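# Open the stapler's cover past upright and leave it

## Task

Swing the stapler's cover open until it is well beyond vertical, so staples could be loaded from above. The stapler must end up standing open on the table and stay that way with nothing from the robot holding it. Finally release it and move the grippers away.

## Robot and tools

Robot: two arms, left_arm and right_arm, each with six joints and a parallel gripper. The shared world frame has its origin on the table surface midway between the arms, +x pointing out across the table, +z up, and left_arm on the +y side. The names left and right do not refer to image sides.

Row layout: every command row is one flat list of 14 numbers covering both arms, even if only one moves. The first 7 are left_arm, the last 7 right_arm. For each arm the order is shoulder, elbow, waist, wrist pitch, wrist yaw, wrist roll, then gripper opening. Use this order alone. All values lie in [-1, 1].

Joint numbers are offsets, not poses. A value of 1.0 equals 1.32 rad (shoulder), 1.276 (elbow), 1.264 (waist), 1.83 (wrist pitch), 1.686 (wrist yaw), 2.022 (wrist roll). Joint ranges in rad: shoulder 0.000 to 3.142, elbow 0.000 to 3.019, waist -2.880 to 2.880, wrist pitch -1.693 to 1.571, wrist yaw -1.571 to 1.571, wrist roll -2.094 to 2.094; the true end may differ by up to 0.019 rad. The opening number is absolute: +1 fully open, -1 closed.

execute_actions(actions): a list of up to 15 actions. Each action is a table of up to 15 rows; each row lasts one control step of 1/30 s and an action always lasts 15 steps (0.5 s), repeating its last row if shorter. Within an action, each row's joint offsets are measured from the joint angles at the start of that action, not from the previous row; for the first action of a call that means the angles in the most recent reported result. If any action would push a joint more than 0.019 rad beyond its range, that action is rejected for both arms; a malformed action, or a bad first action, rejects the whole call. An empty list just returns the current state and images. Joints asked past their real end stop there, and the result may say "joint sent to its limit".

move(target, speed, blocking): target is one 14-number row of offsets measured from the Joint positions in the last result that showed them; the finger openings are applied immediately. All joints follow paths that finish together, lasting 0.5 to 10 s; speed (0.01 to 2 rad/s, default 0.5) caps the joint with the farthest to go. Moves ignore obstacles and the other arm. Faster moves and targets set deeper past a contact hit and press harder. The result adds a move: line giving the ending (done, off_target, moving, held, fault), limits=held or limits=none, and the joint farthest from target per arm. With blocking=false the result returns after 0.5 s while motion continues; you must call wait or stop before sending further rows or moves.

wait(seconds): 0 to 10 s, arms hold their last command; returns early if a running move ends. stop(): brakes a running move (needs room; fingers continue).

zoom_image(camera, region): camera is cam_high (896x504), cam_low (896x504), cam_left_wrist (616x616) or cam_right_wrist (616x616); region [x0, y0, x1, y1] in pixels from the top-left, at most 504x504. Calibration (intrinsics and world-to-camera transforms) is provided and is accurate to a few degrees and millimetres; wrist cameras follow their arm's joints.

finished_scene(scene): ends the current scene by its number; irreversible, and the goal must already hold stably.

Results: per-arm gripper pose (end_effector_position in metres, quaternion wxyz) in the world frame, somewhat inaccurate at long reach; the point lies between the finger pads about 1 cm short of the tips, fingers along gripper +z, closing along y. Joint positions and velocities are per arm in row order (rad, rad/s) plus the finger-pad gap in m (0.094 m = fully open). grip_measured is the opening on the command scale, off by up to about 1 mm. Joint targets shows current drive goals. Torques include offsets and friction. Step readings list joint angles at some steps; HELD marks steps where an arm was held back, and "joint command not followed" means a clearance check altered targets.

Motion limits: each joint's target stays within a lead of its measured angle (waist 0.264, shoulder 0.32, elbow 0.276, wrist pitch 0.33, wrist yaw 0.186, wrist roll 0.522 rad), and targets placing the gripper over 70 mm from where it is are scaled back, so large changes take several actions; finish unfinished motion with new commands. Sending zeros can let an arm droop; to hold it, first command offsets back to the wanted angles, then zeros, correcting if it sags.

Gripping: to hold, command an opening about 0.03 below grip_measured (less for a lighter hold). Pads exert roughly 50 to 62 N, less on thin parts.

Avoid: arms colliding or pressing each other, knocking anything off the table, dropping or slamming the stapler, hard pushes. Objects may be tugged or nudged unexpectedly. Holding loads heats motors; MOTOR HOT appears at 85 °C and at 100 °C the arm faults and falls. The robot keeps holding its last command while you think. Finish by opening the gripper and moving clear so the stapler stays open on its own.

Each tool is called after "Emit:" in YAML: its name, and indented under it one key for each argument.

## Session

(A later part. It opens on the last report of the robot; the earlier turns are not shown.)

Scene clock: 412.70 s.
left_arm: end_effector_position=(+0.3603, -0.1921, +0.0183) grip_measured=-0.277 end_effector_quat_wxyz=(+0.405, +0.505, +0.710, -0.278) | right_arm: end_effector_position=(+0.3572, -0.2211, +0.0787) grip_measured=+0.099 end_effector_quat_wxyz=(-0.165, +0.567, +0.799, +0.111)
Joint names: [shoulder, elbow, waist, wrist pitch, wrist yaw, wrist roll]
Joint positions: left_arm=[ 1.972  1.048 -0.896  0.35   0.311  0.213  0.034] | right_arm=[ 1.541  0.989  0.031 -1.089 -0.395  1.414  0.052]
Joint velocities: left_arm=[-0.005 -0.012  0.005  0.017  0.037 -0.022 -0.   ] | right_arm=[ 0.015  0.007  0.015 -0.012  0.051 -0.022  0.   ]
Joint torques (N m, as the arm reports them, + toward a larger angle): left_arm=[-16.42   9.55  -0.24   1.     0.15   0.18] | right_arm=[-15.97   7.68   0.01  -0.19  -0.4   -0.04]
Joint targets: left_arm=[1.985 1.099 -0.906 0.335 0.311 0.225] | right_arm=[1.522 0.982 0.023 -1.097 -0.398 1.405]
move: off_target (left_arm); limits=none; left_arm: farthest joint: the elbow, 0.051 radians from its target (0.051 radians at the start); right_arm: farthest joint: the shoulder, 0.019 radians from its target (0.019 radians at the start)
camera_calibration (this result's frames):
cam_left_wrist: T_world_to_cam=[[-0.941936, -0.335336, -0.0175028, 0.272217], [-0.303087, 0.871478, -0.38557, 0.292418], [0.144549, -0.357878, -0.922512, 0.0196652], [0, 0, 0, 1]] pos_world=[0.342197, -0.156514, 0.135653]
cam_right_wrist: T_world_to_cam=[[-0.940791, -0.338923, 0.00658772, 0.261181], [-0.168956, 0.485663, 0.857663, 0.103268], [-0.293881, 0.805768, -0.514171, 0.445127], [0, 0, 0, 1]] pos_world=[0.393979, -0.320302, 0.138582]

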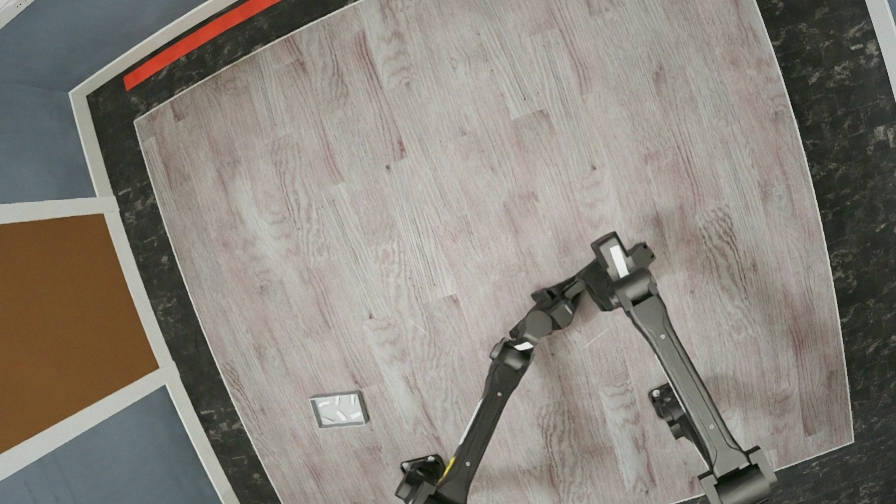

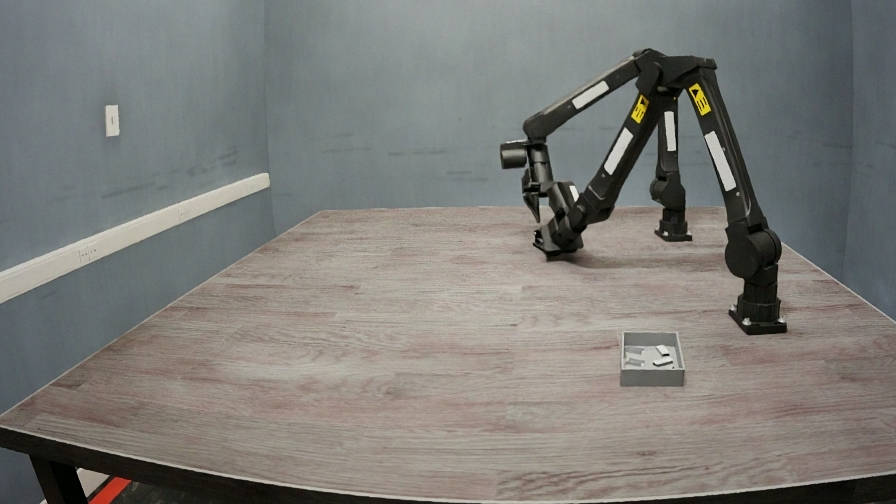

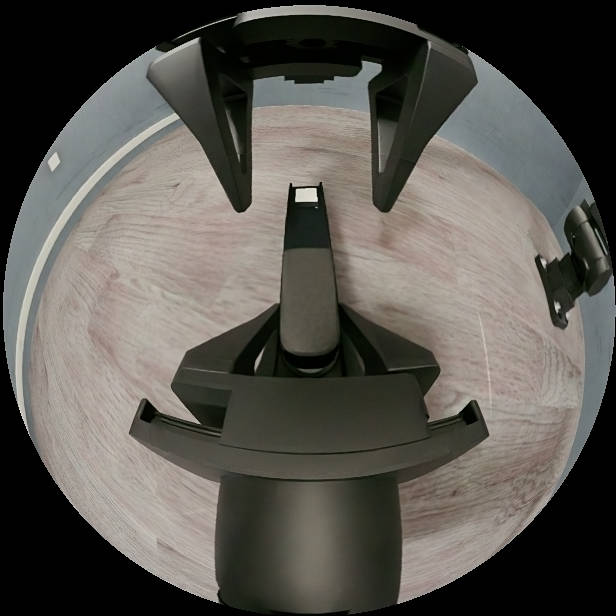

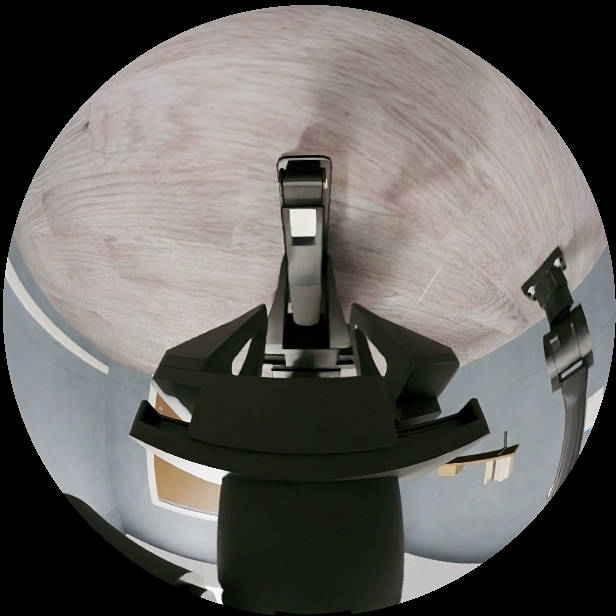

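Emit:
move:
  target: [0.0098,0.04,-0.0079,-0.0082,0.0,0.0059,-0.295,0.0553,-0.0389,0.015,0.0683,-0.0018,0.0104,0.1]
  speed: 0.12

Scene clock: 436.40 s.
left_arm: end_effector_position=(+0.3603, -0.1921, +0.0183) grip_measured=-0.277 end_effector_quat_wxyz=(+0.405, +0.505, +0.710, -0.278) | right_arm: end_effector_position=(+0.3605, -0.2167, +0.0474) grip_measured=+0.099 end_effector_quat_wxyz=(-0.157, +0.566, +0.800, +0.119)
Joint names: [shoulder, elbow, waist, wrist pitch, wrist yaw, wrist roll]
Joint positions: left_arm=[ 1.972  1.048 -0.896  0.35   0.311  0.213  0.034] | right_arm=[ 1.587  0.946  0.041 -0.972 -0.395  1.426  0.052]
Joint velocities: left_arm=[-0.015  0.017 -0.005  0.017 -0.022 -0.022 -0.001] | right_arm=[ 0.005 -0.002  0.005  0.002  0.007 -0.037 -0.   ]
Joint torques (N m, as the arm reports them, + toward a larger angle): left_arm=[-16.55   9.61  -0.11   1.02   0.14   0.17] | right_arm=[-12.15   7.34   1.44   0.48  -0.39   0.16]
Joint targets: left_arm=[1.985 1.099 -0.906 0.335 0.311 0.225] | right_arm=[1.614 0.940 0.050 -0.964 -0.398 1.435]
move: off_target (left_arm, right_arm); limits=none; left_arm: farthest joint: the elbow, 0.051 radians from its target (0.051 radians at the start); right_arm: farthest joint: the shoulder, 0.027 radians from its target (0.073 radians at the start)
camera_calibration (this result's frames):
cam_left_wrist: T_world_to_cam=[[-0.941936, -0.335336, -0.0175028, 0.272217], [-0.303087, 0.871478, -0.38557, 0.292418], [0.144549, -0.357878, -0.922512, 0.0196652], [0, 0, 0, 1]] pos_world=[0.342197, -0.156514, 0.135653]
cam_right_wrist: T_world_to_cam=[[-0.94114, -0.33762, -0.0163711, 0.267459], [-0.187969, 0.482495, 0.855492, 0.134776], [-0.280932, 0.808215, -0.517557, 0.422432], [0, 0, 0, 1]] pos_world=[0.395725, -0.316145, 0.107712]

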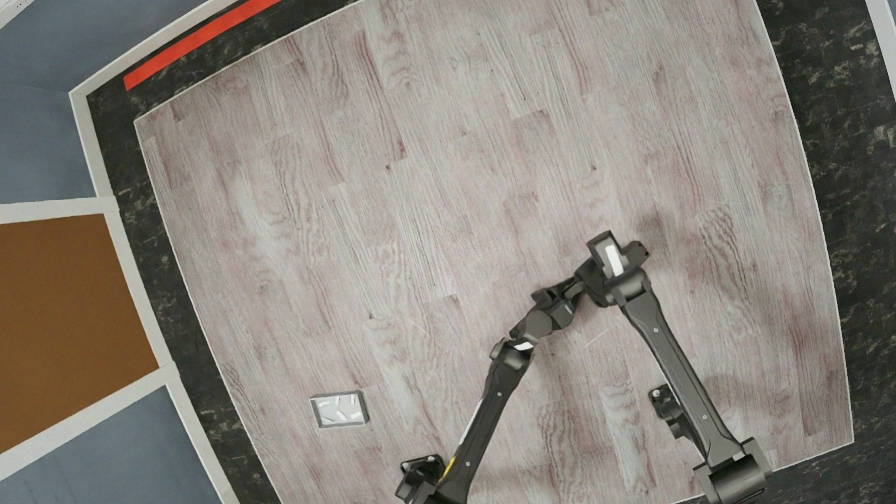

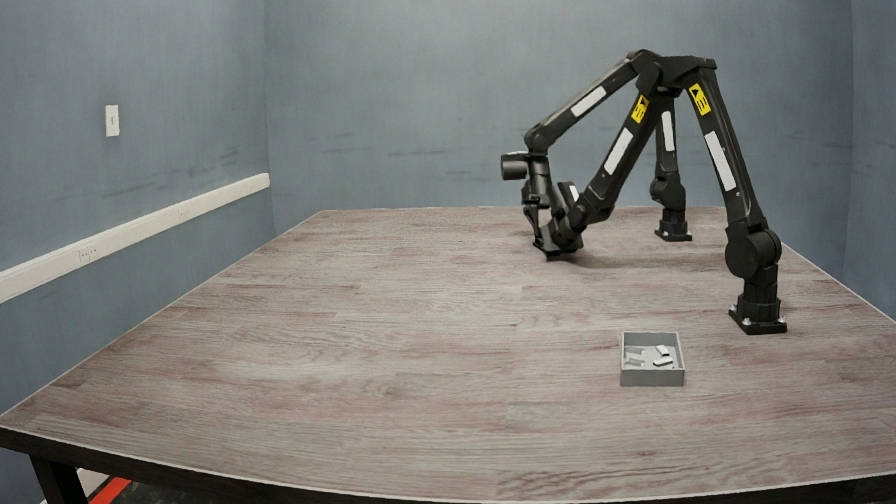

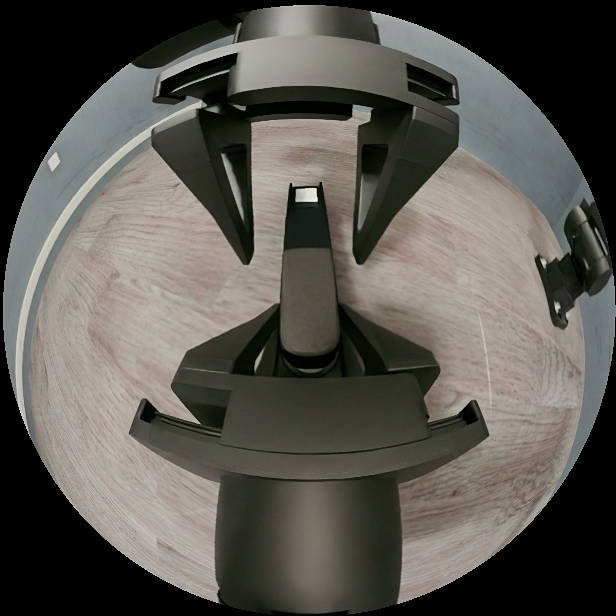

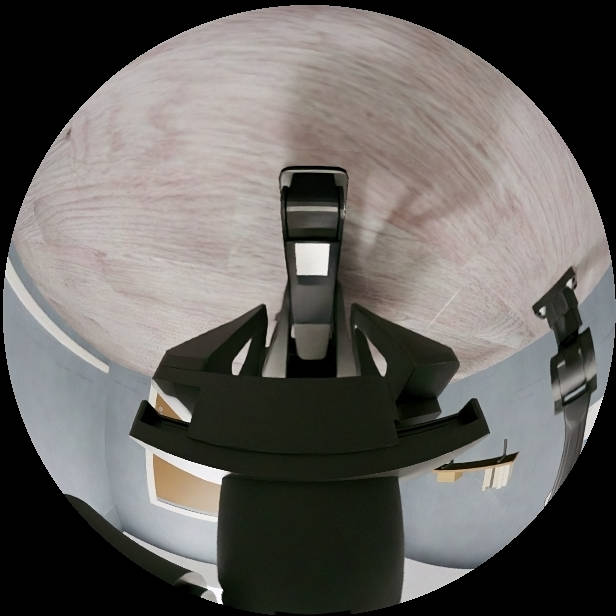

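Emit:
execute_actions:
  actions:
    - [[0.0098,0.04,-0.0079,-0.0082,0.0,0.0059,-0.295,0.022,-0.0047,0.0071,0.0044,-0.0018,0.0045,0.1],[0.0098,0.04,-0.0079,-0.0082,0.0,0.0059,-0.295,0.024,-0.0047,0.0071,0.0044,-0.0018,0.0045,0.1],[0.0098,0.04,-0.0079,-0.0082,0.0,0.0059,-0.295,0.026,-0.0047,0.0071,0.0044,-0.0018,0.0045,0.1],[0.0098,0.04,-0.0079,-0.0082,0.0,0.0059,-0.295,0.028,-0.0047,0.0071,0.0044,-0.0018,0.0045,0.1],[0.0098,0.04,-0.0079,-0.0082,0.0,0.0059,-0.295,0.0295,-0.0047,0.0071,0.0044,-0.0018,0.0045,0.1],[0.0098,0.04,-0.0079,-0.0082,0.0,0.0059,-0.295,0.0295,-0.0047,0.0071,0.0044,-0.0018,0.0045,0.0],[0.0098,0.04,-0.0079,-0.0082,0.0,0.0059,-0.295,0.0295,-0.0047,0.0071,0.0044,-0.0018,0.0045,-0.1],[0.0098,0.04,-0.0079,-0.0082,0.0,0.0059,-0.295,0.0295,-0.0047,0.0071,0.0044,-0.0018,0.0045,-0.2],[0.0098,0.04,-0.0079,-0.0082,0.0,0.0059,-0.295,0.0295,-0.0047,0.0071,0.0044,-0.0018,0.0045,-0.3],[0.0098,0.04,-0.0079,-0.0082,0.0,0.0059,-0.295,0.0295,-0.0047,0.0071,0.0044,-0.0018,0.0045,-0.35]]

Scene clock: 446.00 s.
left_arm: end_effector_position=(+0.3603, -0.1921, +0.0183) grip_measured=-0.277 end_effector_quat_wxyz=(+0.405, +0.505, +0.710, -0.278) | right_arm: end_effector_position=(+0.3596, -0.2168, +0.0436) grip_measured=-0.349 end_effector_quat_wxyz=(-0.160, +0.567, +0.800, +0.116)
Joint names: [shoulder, elbow, waist, wrist pitch, wrist yaw, wrist roll]
Joint positions: left_arm=[ 1.972  1.048 -0.896  0.35   0.311  0.213  0.034] | right_arm=[ 1.597  0.946  0.041 -0.972 -0.395  1.426  0.031]
Joint velocities: left_arm=[-0.005  0.002  0.005 -0.012 -0.007 -0.022  0.   ] | right_arm=[ 0.015 -0.017 -0.015 -0.017 -0.022  0.007  0.   ]
Joint torques (N m, as the arm reports them, + toward a larger angle): left_arm=[-16.42   9.62  -0.24   1.03   0.15   0.18] | right_arm=[-12.12   7.27   1.36   0.43  -0.39   0.13]
Joint targets: left_arm=[1.985 1.099 -0.906 0.335 0.311 0.225] | right_arm=[1.626 0.940 0.050 -0.964 -0.398 1.435]
Step readings (joint positions):
0: left_arm=[1.972 1.048 -0.896 0.350 0.311 0.213] | right_arm=[1.587 0.946 0.041 -0.972 -0.395 1.426]
1: left_arm=[1.972 1.048 -0.896 0.350 0.311 0.213] | right_arm=[1.587 0.946 0.041 -0.972 -0.395 1.426]
2: left_arm=[1.972 1.048 -0.896 0.350 0.311 0.213] | right_arm=[1.587 0.946 0.041 -0.972 -0.395 1.426]
4: left_arm=[1.972 1.048 -0.896 0.350 0.311 0.213] | right_arm=[1.587 0.946 0.041 -0.972 -0.395 1.426]
8: left_arm=[1.972 1.048 -0.896 0.350 0.311 0.213] | right_arm=[1.594 0.946 0.041 -0.972 -0.395 1.426]
15: Joint positions above
camera_calibration (this result's frames):
cam_left_wrist: T_world_to_cam=[[-0.941936, -0.335336, -0.0175028, 0.272217], [-0.303087, 0.871478, -0.38557, 0.292418], [0.144549, -0.357878, -0.922512, 0.0196652], [0, 0, 0, 1]] pos_world=[0.342197, -0.156514, 0.135653]
cam_right_wrist: T_world_to_cam=[[-0.941373, -0.337313, -0.00602728, 0.266229], [-0.179044, 0.484374, 0.856344, 0.135118], [-0.285936, 0.807219, -0.51637, 0.421894], [0, 0, 0, 1]] pos_world=[0.395448, -0.316206, 0.103751]

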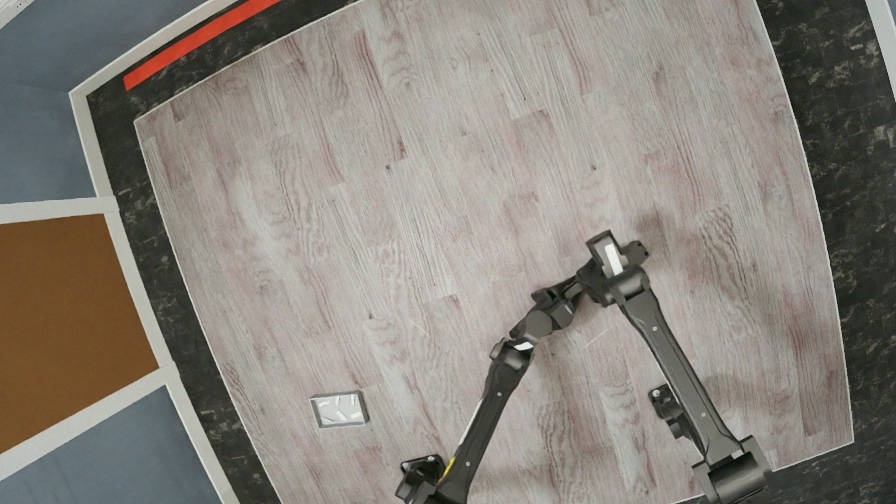

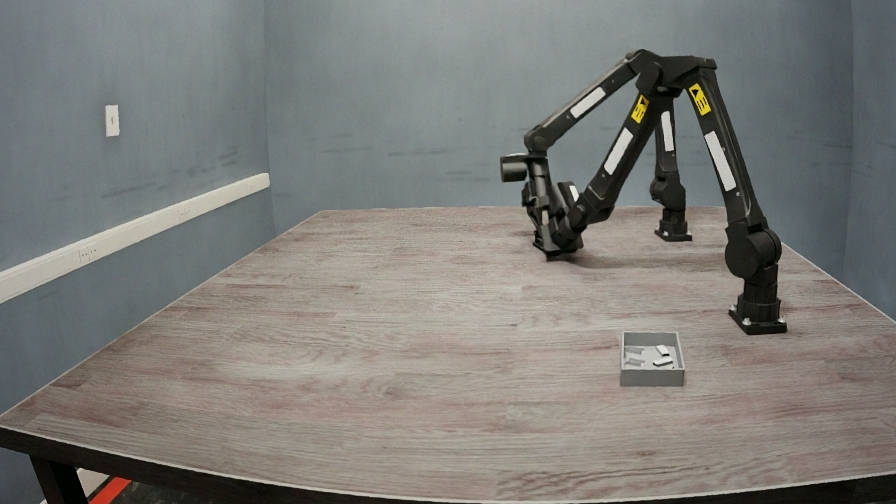

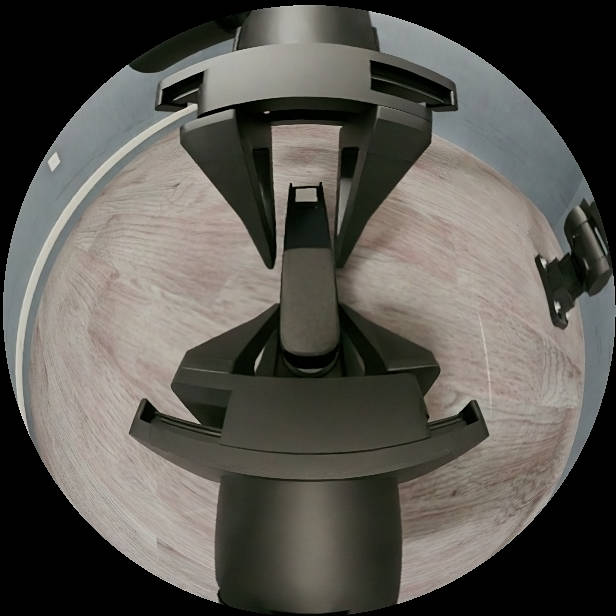

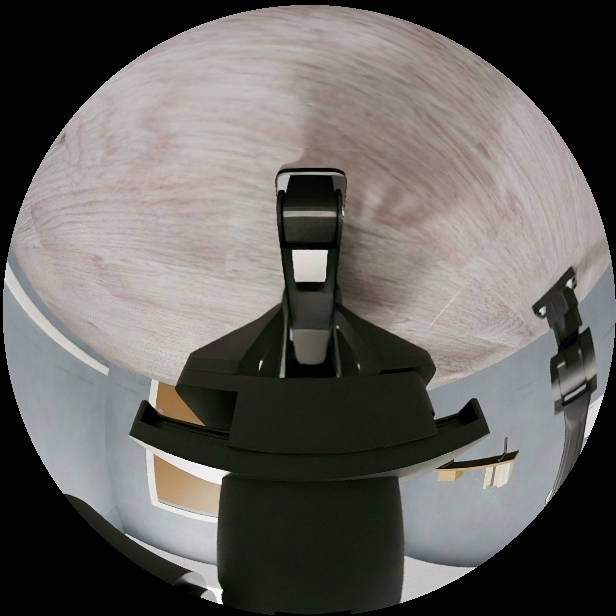

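Emit:
zoom_image:
  camera: "cam_left_wrist"
  region: [220, 160, 400, 340]

Region (220, 160, 400, 340) of cam_left_wrist's 616x616 image, scaled by 2.800, with more detail than that image has.

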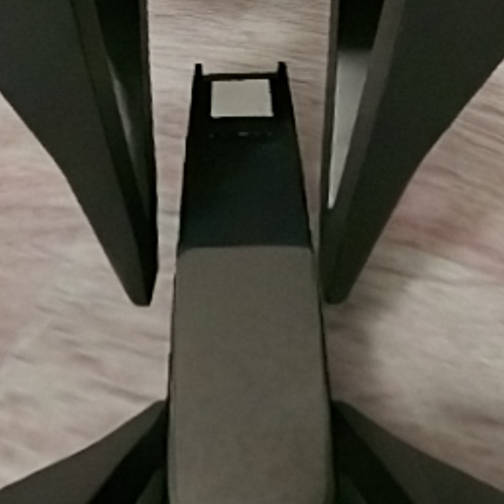

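Emit:
execute_actions:
  actions:
    - [[0.0098,0.04,-0.0079,-0.0082,0.0,0.0059,-0.295,0.022,-0.0047,0.0071,-0.004,-0.0018,0.0045,-0.38],[0.0098,0.04,-0.0079,-0.0082,0.0,0.0059,-0.295,0.022,-0.0047,0.0071,-0.006,-0.0018,0.0045,-0.40],[0.0098,0.04,-0.0079,-0.0082,0.0,0.0059,-0.295,0.022,-0.0047,0.0071,-0.007,-0.0018,0.0045,-0.42],[0.0098,0.04,-0.0079,-0.0082,0.0,0.0059,-0.295,0.022,-0.0047,0.0071,-0.007,-0.0018,0.0045,-0.44],[0.0098,0.04,-0.0079,-0.0082,0.0,0.0059,-0.295,0.022,-0.0047,0.0071,-0.007,-0.0018,0.0045,-0.45],[0.0098,0.04,-0.0079,-0.0082,0.0,0.0059,-0.295,0.022,-0.0047,0.0071,-0.007,-0.0018,0.0045,-0.46],[0.0098,0.04,-0.0079,-0.0082,0.0,0.0059,-0.295,0.022,-0.0047,0.0071,-0.007,-0.0018,0.0045,-0.47],[0.0098,0.04,-0.0079,-0.0082,0.0,0.0059,-0.295,0.022,-0.0047,0.0071,-0.007,-0.0018,0.0045,-0.48]]

Scene clock: 454.47 s.
left_arm: end_effector_position=(+0.3603, -0.1921, +0.0183) grip_measured=-0.277 end_effector_quat_wxyz=(+0.405, +0.505, +0.710, -0.278) | right_arm: end_effector_position=(+0.3585, -0.2171, +0.0436) grip_measured=-0.479 end_effector_quat_wxyz=(-0.162, +0.567, +0.799, +0.114)
Joint names: [shoulder, elbow, waist, wrist pitch, wrist yaw, wrist roll]
Joint positions: left_arm=[ 1.972  1.048 -0.896  0.35   0.311  0.213  0.034] | right_arm=[ 1.597  0.946  0.041 -0.977 -0.395  1.426  0.024]
Joint velocities: left_arm=[-0.005 -0.012 -0.015  0.012  0.022 -0.007  0.   ] | right_arm=[-0.005 -0.007  0.005 -0.012  0.022 -0.066  0.   ]
Joint torques (N m, as the arm reports them, + toward a larger angle): left_arm=[-16.54   9.56  -0.31   1.     0.16   0.18] | right_arm=[-12.04   7.3    1.32  -0.17  -0.39   0.13]
Joint targets: left_arm=[1.985 1.099 -0.906 0.335 0.311 0.225] | right_arm=[1.626 0.940 0.050 -0.985 -0.398 1.435]
Step readings (joint positions):
0: left_arm=[1.972 1.048 -0.896 0.350 0.311 0.213] | right_arm=[1.597 0.946 0.041 -0.972 -0.395 1.426]
1: left_arm=[1.972 1.048 -0.896 0.350 0.311 0.213] | right_arm=[1.597 0.946 0.041 -0.972 -0.395 1.426]
2: left_arm=[1.972 1.048 -0.896 0.350 0.311 0.213] | right_arm=[1.597 0.946 0.041 -0.973 -0.395 1.426]
4: left_arm=[1.972 1.048 -0.896 0.350 0.311 0.213] | right_arm=[1.597 0.946 0.041 -0.976 -0.395 1.426]
8: left_arm=[1.972 1.048 -0.896 0.350 0.311 0.213] | right_arm=[1.597 0.946 0.041 -0.977 -0.395 1.426]
15: Joint positions above
camera_calibration (this result's frames):
cam_left_wrist: T_world_to_cam=[[-0.941936, -0.335336, -0.0175028, 0.272217], [-0.303087, 0.871478, -0.38557, 0.292418], [0.144549, -0.357878, -0.922512, 0.0196652], [0, 0, 0, 1]] pos_world=[0.342197, -0.156514, 0.135653]
cam_right_wrist: T_world_to_cam=[[-0.941391, -0.337317, -0.00111755, 0.26488], [-0.174883, 0.485229, 0.85672, 0.133651], [-0.288443, 0.806703, -0.515781, 0.422553], [0, 0, 0, 1]] pos_world=[0.394612, -0.316378, 0.10374]

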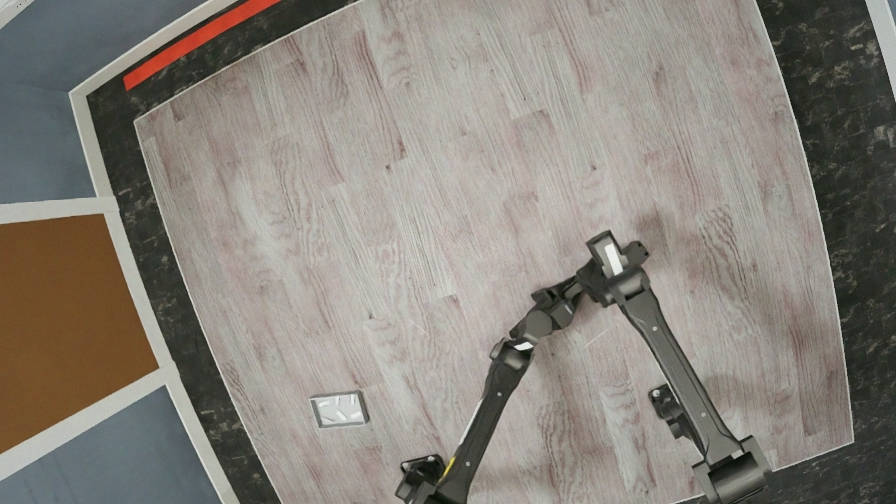

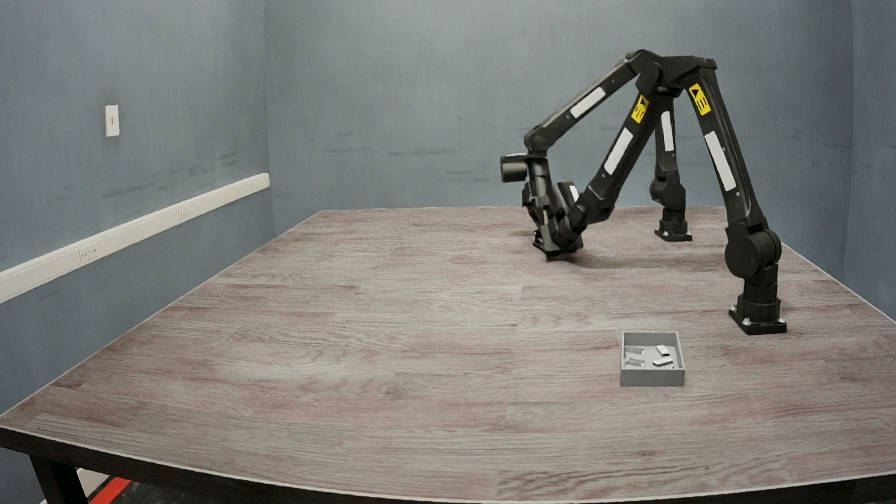

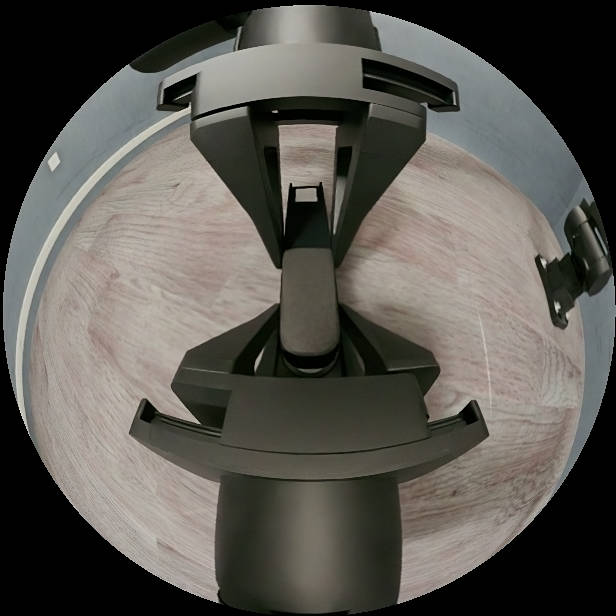

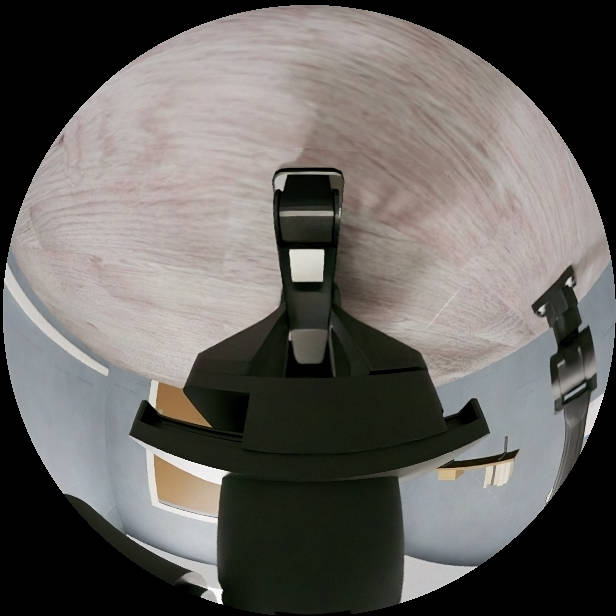

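Emit:
execute_actions:
  actions:
    - [[0.0098,0.04,-0.0079,-0.0082,0.0,0.0059,-0.295,0.022,-0.0047,0.0071,-0.0044,-0.0018,0.0045,-0.49],[0.0098,0.04,-0.0079,-0.0082,0.0,0.0059,-0.295,0.022,-0.0047,0.0071,-0.0044,-0.0018,0.0045,-0.50],[0.0098,0.04,-0.0079,-0.0082,0.0,0.0059,-0.295,0.022,-0.0047,0.0071,-0.0044,-0.0018,0.0045,-0.51],[0.0098,0.04,-0.0079,-0.0082,0.0,0.0059,-0.295,0.022,-0.0047,0.0071,-0.0044,-0.0018,0.0045,-0.52],[0.0098,0.04,-0.0079,-0.0082,0.0,0.0059,-0.295,0.022,-0.0047,0.0071,-0.0044,-0.0018,0.0045,-0.53],[0.0098,0.04,-0.0079,-0.0082,0.0,0.0059,-0.295,0.022,-0.0047,0.0071,-0.0044,-0.0018,0.0045,-0.54]]

Scene clock: 457.30 s.
left_arm: end_effector_position=(+0.3604, -0.1922, +0.0185) grip_measured=-0.277 end_effector_quat_wxyz=(+0.405, +0.505, +0.710, -0.278) | right_arm: end_effector_position=(+0.3585, -0.2171, +0.0436) grip_measured=-0.526 end_effector_quat_wxyz=(-0.162, +0.568, +0.799, +0.114)
Joint names: [shoulder, elbow, waist, wrist pitch, wrist yaw, wrist roll]
Joint positions: left_arm=[ 1.972  1.048 -0.896  0.35   0.311  0.214  0.034] | right_arm=[ 1.597  0.946  0.041 -0.977 -0.395  1.427  0.022]
Joint velocities: left_arm=[ 0.005  0.002 -0.005 -0.002 -0.022 -0.007 -0.001] | right_arm=[ 0.005  0.002 -0.015  0.007 -0.081 -0.066 -0.001]
Joint torques (N m, as the arm reports them, + toward a larger angle): left_arm=[-16.5    9.52  -0.16   0.98   0.14   0.17] | right_arm=[-12.16   7.28   1.34  -0.15  -0.39   0.13]
Joint targets: left_arm=[1.985 1.099 -0.906 0.335 0.311 0.225] | right_arm=[1.626 0.940 0.050 -0.985 -0.398 1.436]
Step readings (joint positions):
0: left_arm=[1.972 1.048 -0.896 0.350 0.311 0.213] | right_arm=[1.597 0.946 0.041 -0.977 -0.395 1.426]
1: left_arm=[1.972 1.048 -0.896 0.350 0.311 0.213] | right_arm=[1.597 0.946 0.041 -0.977 -0.395 1.426]
2: left_arm=[1.972 1.048 -0.896 0.350 0.311 0.213] | right_arm=[1.597 0.946 0.041 -0.977 -0.395 1.426]
4: left_arm=[1.972 1.048 -0.896 0.350 0.311 0.213] | right_arm=[1.597 0.946 0.041 -0.977 -0.395 1.427]
8: left_arm=[1.972 1.048 -0.896 0.350 0.311 0.214] | right_arm=[1.597 0.946 0.041 -0.977 -0.395 1.427]
15: Joint positions above
camera_calibration (this result's frames):
cam_left_wrist: T_world_to_cam=[[-0.941992, -0.335153, -0.0179692, 0.272345], [-0.3027, 0.87147, -0.385891, 0.292488], [0.144992, -0.358068, -0.922369, 0.0195569], [0, 0, 0, 1]] pos_world=[0.342247, -0.156614, 0.135801]
cam_right_wrist: T_world_to_cam=[[-0.941509, -0.336986, -0.000969504, 0.264988], [-0.174593, 0.485333, 0.85672, 0.133569], [-0.288232, 0.806779, -0.515781, 0.422494], [0, 0, 0, 1]] pos_world=[0.394585, -0.316387, 0.103739]

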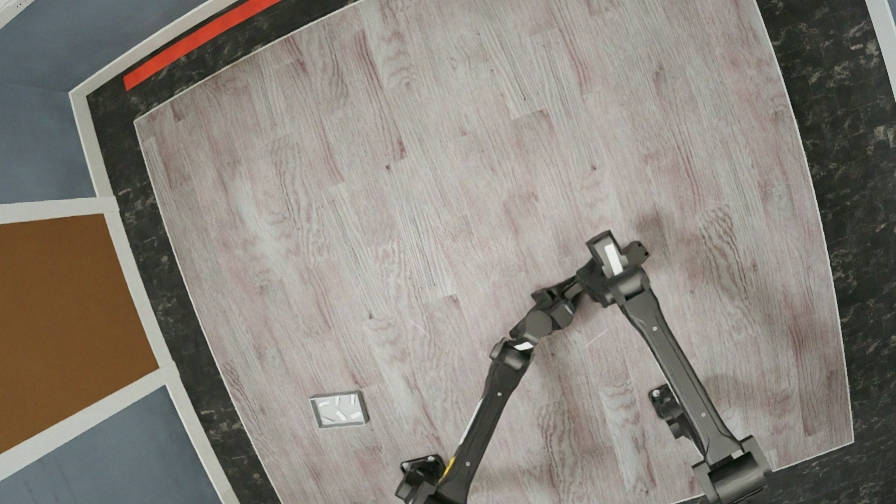

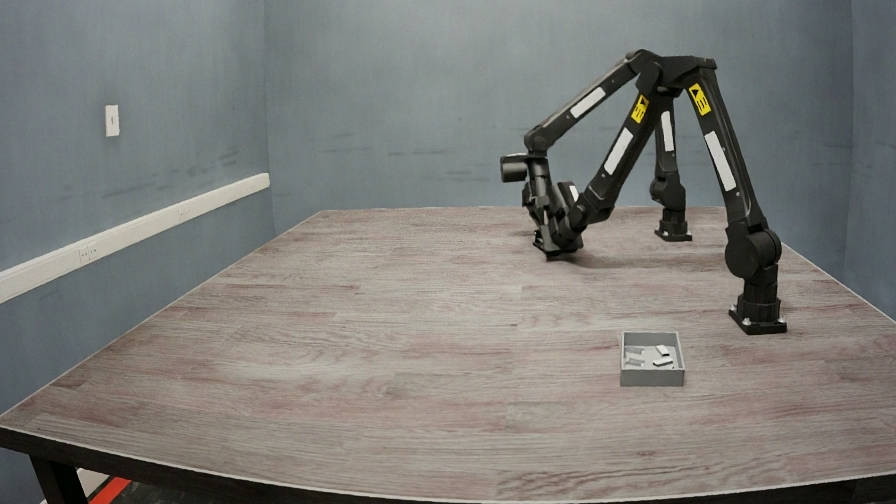

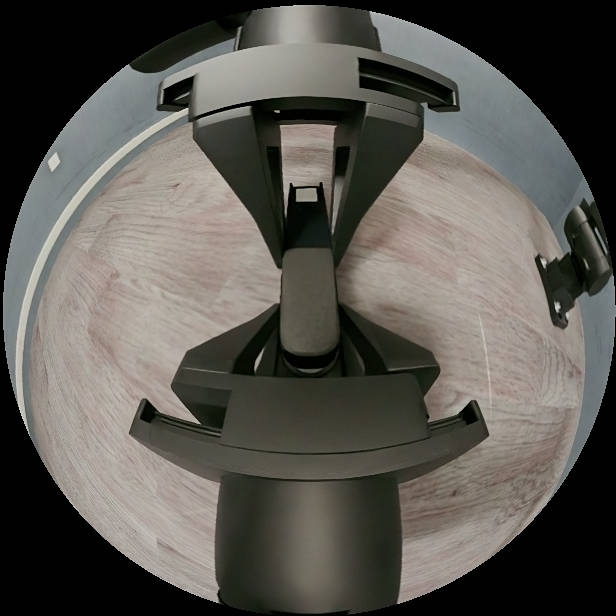

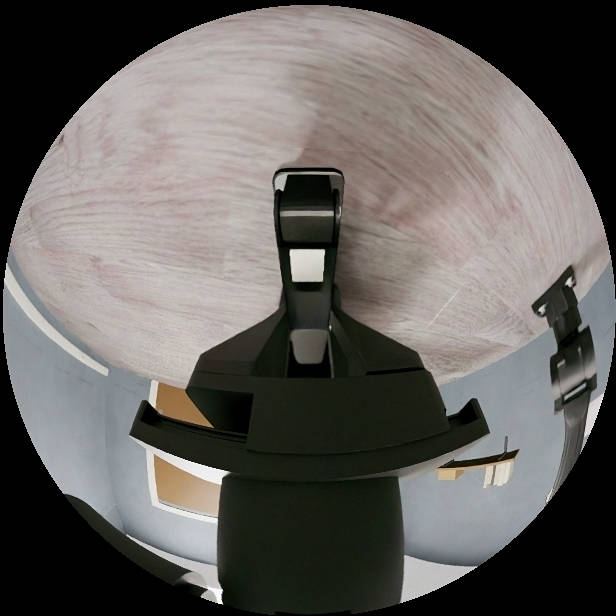

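Emit:
execute_actions:
  actions:
    - [[0.0098,0.04,-0.0079,-0.0082,0,0.0054,-0.295,0.0223,0.0370,-0.0115,-0.0075,-0.0092,-0.0084,-0.55],[0.0098,0.04,-0.0079,-0.0082,0,0.0054,-0.295,0.0242,0.0388,-0.0159,-0.0107,-0.0167,-0.0123,-0.55],[0.0098,0.04,-0.0079,-0.0082,0,0.0054,-0.295,0.0261,0.0406,-0.0203,-0.0138,-0.0242,-0.0162,-0.55],[0.0098,0.04,-0.0079,-0.0082,0,0.0054,-0.295,0.0280,0.0424,-0.0246,-0.0170,-0.0316,-0.0201,-0.55],[0.0098,0.04,-0.0079,-0.0082,0,0.0054,-0.295,0.0299,0.0442,-0.0290,-0.0201,-0.0391,-0.0241,-0.55],[0.0098,0.04,-0.0079,-0.0082,0,0.0054,-0.295,0.0318,0.0459,-0.0334,-0.0233,-0.0465,-0.0280,-0.55],[0.0098,0.04,-0.0079,-0.0082,0,0.0054,-0.295,0.0337,0.0477,-0.0378,-0.0264,-0.0540,-0.0319,-0.55],[0.0098,0.04,-0.0079,-0.0082,0,0.0054,-0.295,0.0356,0.0495,-0.0421,-0.0296,-0.0614,-0.0358,-0.55],[0.0098,0.04,-0.0079,-0.0082,0,0.0054,-0.295,0.0375,0.0513,-0.0465,-0.0327,-0.0689,-0.0398,-0.55],[0.0098,0.04,-0.0079,-0.0082,0,0.0054,-0.295,0.0394,0.0530,-0.0509,-0.0359,-0.0764,-0.0437,-0.55],[0.0098,0.04,-0.0079,-0.0082,0,0.0054,-0.295,0.0413,0.0548,-0.0553,-0.0390,-0.0838,-0.0476,-0.55],[0.0098,0.04,-0.0079,-0.0082,0,0.0054,-0.295,0.0432,0.0566,-0.0597,-0.0422,-0.0913,-0.0515,-0.55],[0.0098,0.04,-0.0079,-0.0082,0,0.0054,-0.295,0.0451,0.0584,-0.0640,-0.0453,-0.0987,-0.0555,-0.55],[0.0098,0.04,-0.0079,-0.0082,0,0.0054,-0.295,0.0470,0.0601,-0.0684,-0.0485,-0.1062,-0.0594,-0.55],[0.0098,0.04,-0.0079,-0.0082,0,0.0054,-0.295,0.0489,0.0619,-0.0728,-0.0516,-0.1137,-0.0633,-0.55]]

Emit:
wait:
  seconds: 0.5

Scene clock: 490.87 s.
left_arm: end_effector_position=(+0.3602, -0.1922, +0.0184) grip_measured=-0.277 end_effector_quat_wxyz=(+0.405, +0.506, +0.709, -0.278) | right_arm: end_effector_position=(+0.3594, -0.2196, +0.0549) grip_measured=-0.532 end_effector_quat_wxyz=(-0.235, +0.557, +0.780, +0.164)
Joint names: [shoulder, elbow, waist, wrist pitch, wrist yaw, wrist roll]
Joint positions: left_arm=[ 1.972  1.048 -0.896  0.349  0.312  0.215  0.034] | right_arm=[ 1.63   0.975 -0.033 -1.054 -0.566  1.329  0.022]
Joint velocities: left_arm=[-0.005 -0.007 -0.015 -0.022  0.066  0.037  0.   ] | right_arm=[ 0.044  0.051 -0.161 -0.178 -0.33  -0.242 -0.   ]
Joint torques (N m, as the arm reports them, + toward a larger angle): left_arm=[-16.43   9.56  -0.18   0.98   0.1    0.16] | right_arm=[-12.46  11.77   0.16  -0.1   -0.71   0.06]
Joint targets: left_arm=[1.985 1.099 -0.906 0.335 0.311 0.225] | right_arm=[1.662 1.025 -0.051 -1.072 -0.586 1.298]
Step readings (joint positions):
0: left_arm=[1.972 1.048 -0.896 0.350 0.311 0.214] | right_arm=[1.597 0.946 0.041 -0.977 -0.395 1.427]
1: left_arm=[1.972 1.048 -0.896 0.350 0.311 0.214] | right_arm=[1.597 0.946 0.040 -0.978 -0.396 1.425]
2: left_arm=[1.972 1.048 -0.896 0.350 0.311 0.214] | right_arm=[1.598 0.947 0.038 -0.980 -0.401 1.422]
4: left_arm=[1.972 1.048 -0.896 0.350 0.312 0.214] | right_arm=[1.604 0.950 0.030 -0.986 -0.422 1.411]
8: left_arm=[1.972 1.048 -0.896 0.349 0.312 0.214] | right_arm=[1.611 0.961 0.006 -1.014 -0.477 1.383]
15: Joint positions above
camera_calibration (this result's frames):
cam_left_wrist: T_world_to_cam=[[-0.942463, -0.333792, -0.0186086, 0.272621], [-0.301295, 0.872192, -0.385361, 0.29199], [0.144861, -0.357582, -0.922578, 0.019614], [0, 0, 0, 1]] pos_world=[0.342069, -0.156659, 0.13569]
cam_right_wrist: T_world_to_cam=[[-0.942984, -0.332825, 0.00286706, 0.266228], [-0.114626, 0.33283, 0.935994, 0.0659126], [-0.312477, 0.882299, -0.352003, 0.446869], [0, 0, 0, 1]] pos_world=[0.39824, -0.327603, 0.0948424]

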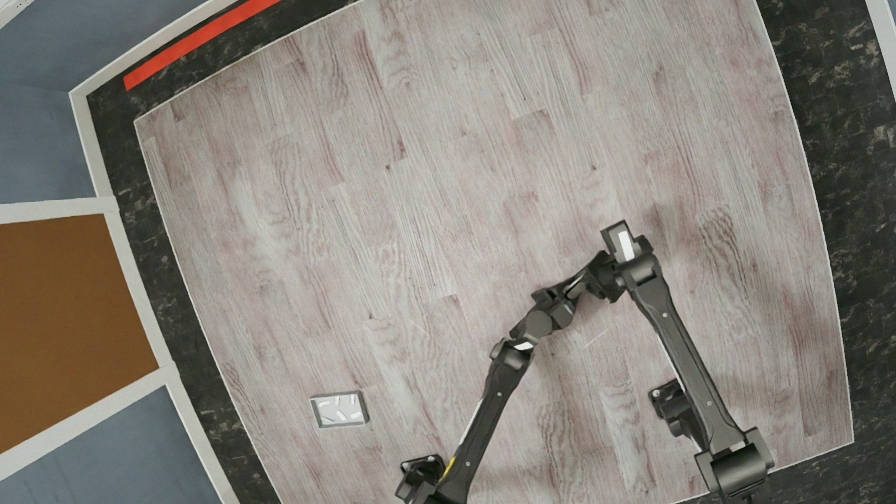

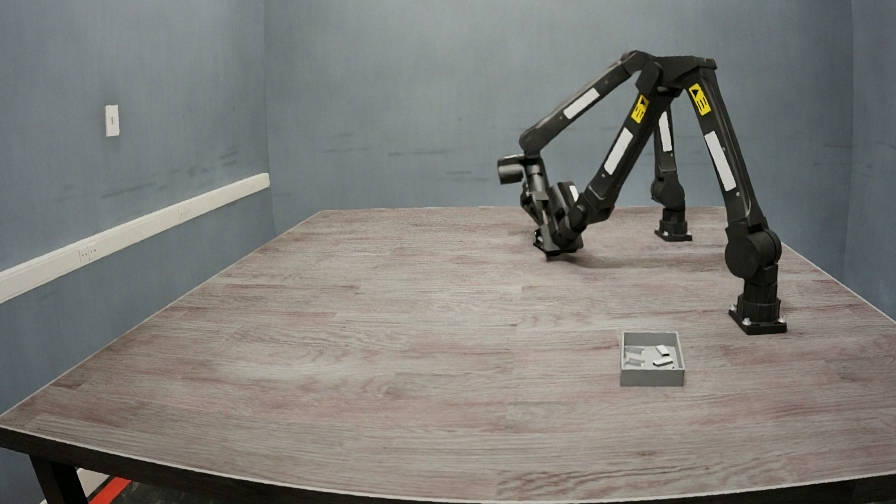

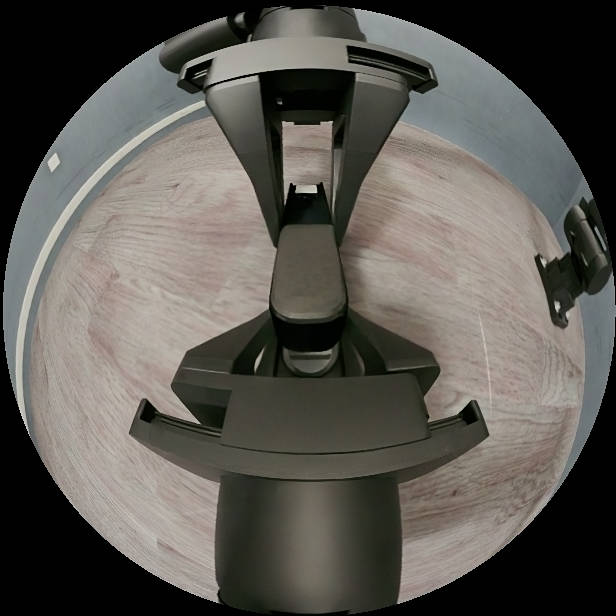

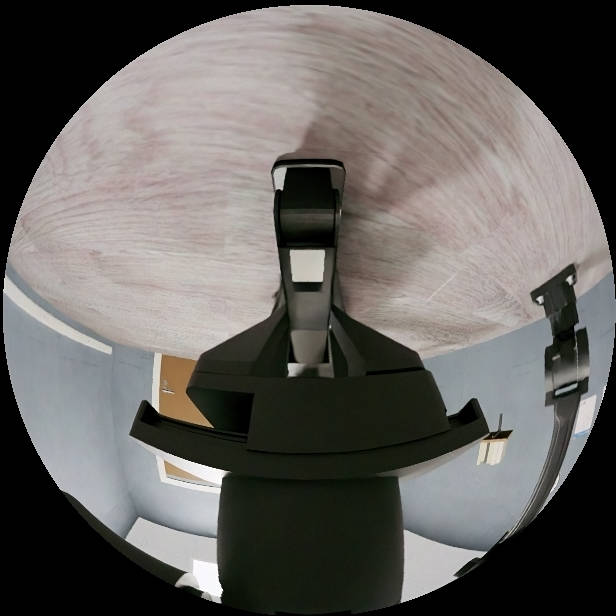

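Scene clock: 491.37 s.
left_arm: end_effector_position=(+0.3604, -0.1924, +0.0185) grip_measured=-0.277 end_effector_quat_wxyz=(+0.405, +0.506, +0.709, -0.278) | right_arm: end_effector_position=(+0.3594, -0.2202, +0.0562) grip_measured=-0.532 end_effector_quat_wxyz=(-0.243, +0.553, +0.778, +0.170)
Joint names: [shoulder, elbow, waist, wrist pitch, wrist yaw, wrist roll]
Joint positions: left_arm=[ 1.972  1.049 -0.896  0.349  0.312  0.216  0.034] | right_arm=[ 1.635  0.979 -0.042 -1.066 -0.585  1.311  0.022]
Joint velocities: left_arm=[ 0.005 -0.012 -0.005 -0.022 -0.022  0.051 -0.001] | right_arm=[-0.015 -0.002 -0.005 -0.007 -0.007  0.051 -0.001]
Joint torques (N m, as the arm reports them, + toward a larger angle): left_arm=[-16.49   9.51  -0.17   0.99   0.12   0.15] | right_arm=[-12.85  11.61  -0.16  -0.25  -0.48  -0.1 ]
Joint targets: left_arm=[1.985 1.099 -0.906 0.335 0.311 0.225] | right_arm=[1.662 1.025 -0.051 -1.072 -0.586 1.298]
wait: 0.50 s; at rest by 0.33 s
camera_calibration (this result's frames):
cam_left_wrist: T_world_to_cam=[[-0.942518, -0.333609, -0.0190756, 0.272792], [-0.300908, 0.872183, -0.385682, 0.292133], [0.145304, -0.357772, -0.922435, 0.0193867], [0, 0, 0, 1]] pos_world=[0.3422, -0.156852, 0.135757]
cam_right_wrist: T_world_to_cam=[[-0.941619, -0.33668, 0.000760791, 0.264797], [-0.11126, 0.313301, 0.943114, 0.0589862], [-0.317766, 0.887969, -0.332469, 0.449995], [0, 0, 0, 1]] pos_world=[0.398894, -0.32891, 0.0937773]

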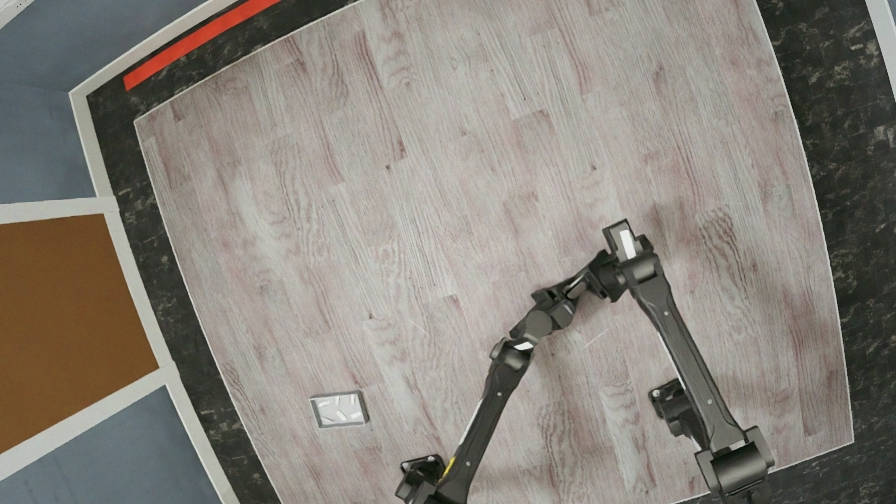

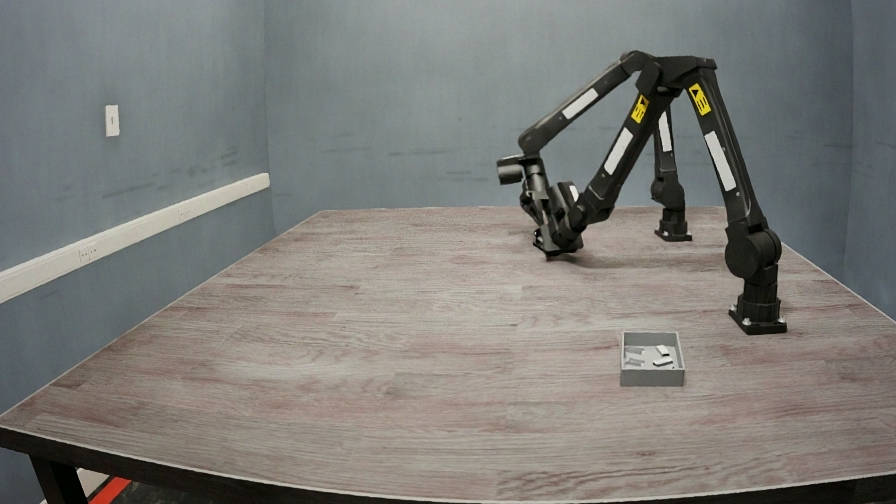

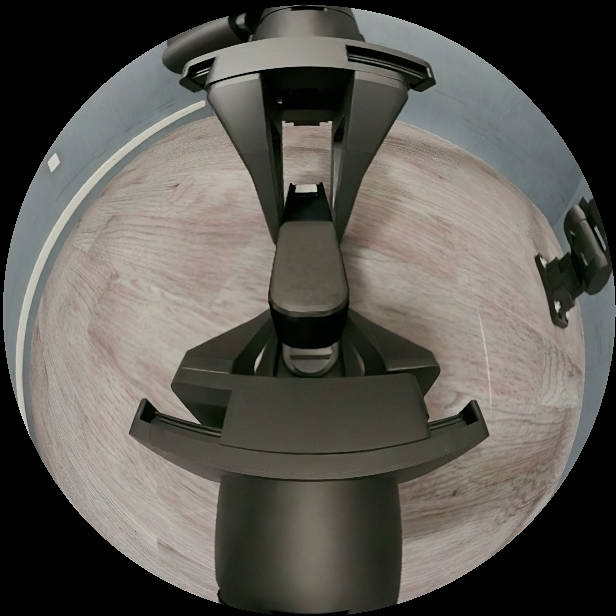

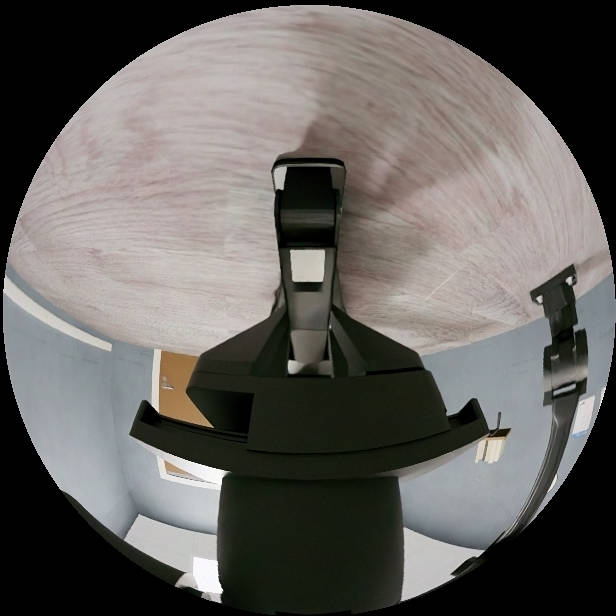

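Emit:
zoom_image:
  camera: "cam_left_wrist"
  region: [230, 200, 390, 390]

Emit:
zoom_image:
  camera: "cam_low"
  region: [480, 150, 640, 270]

Region (230, 200, 390, 390) of cam_left_wrist's 616x616 image, scaled by 2.653, with more detail than that image has; it fills the left 424 columns of this view, and the rest is white.

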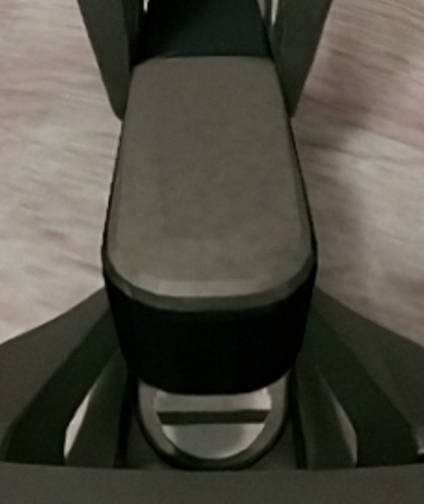

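Region (480, 150, 640, 270) of cam_low's 896x504 image, scaled by 3.150, with more detail than that image has; it fills the top 378 rows of this view, and the rest is white.

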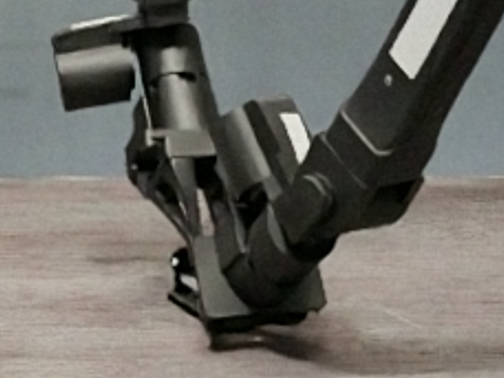

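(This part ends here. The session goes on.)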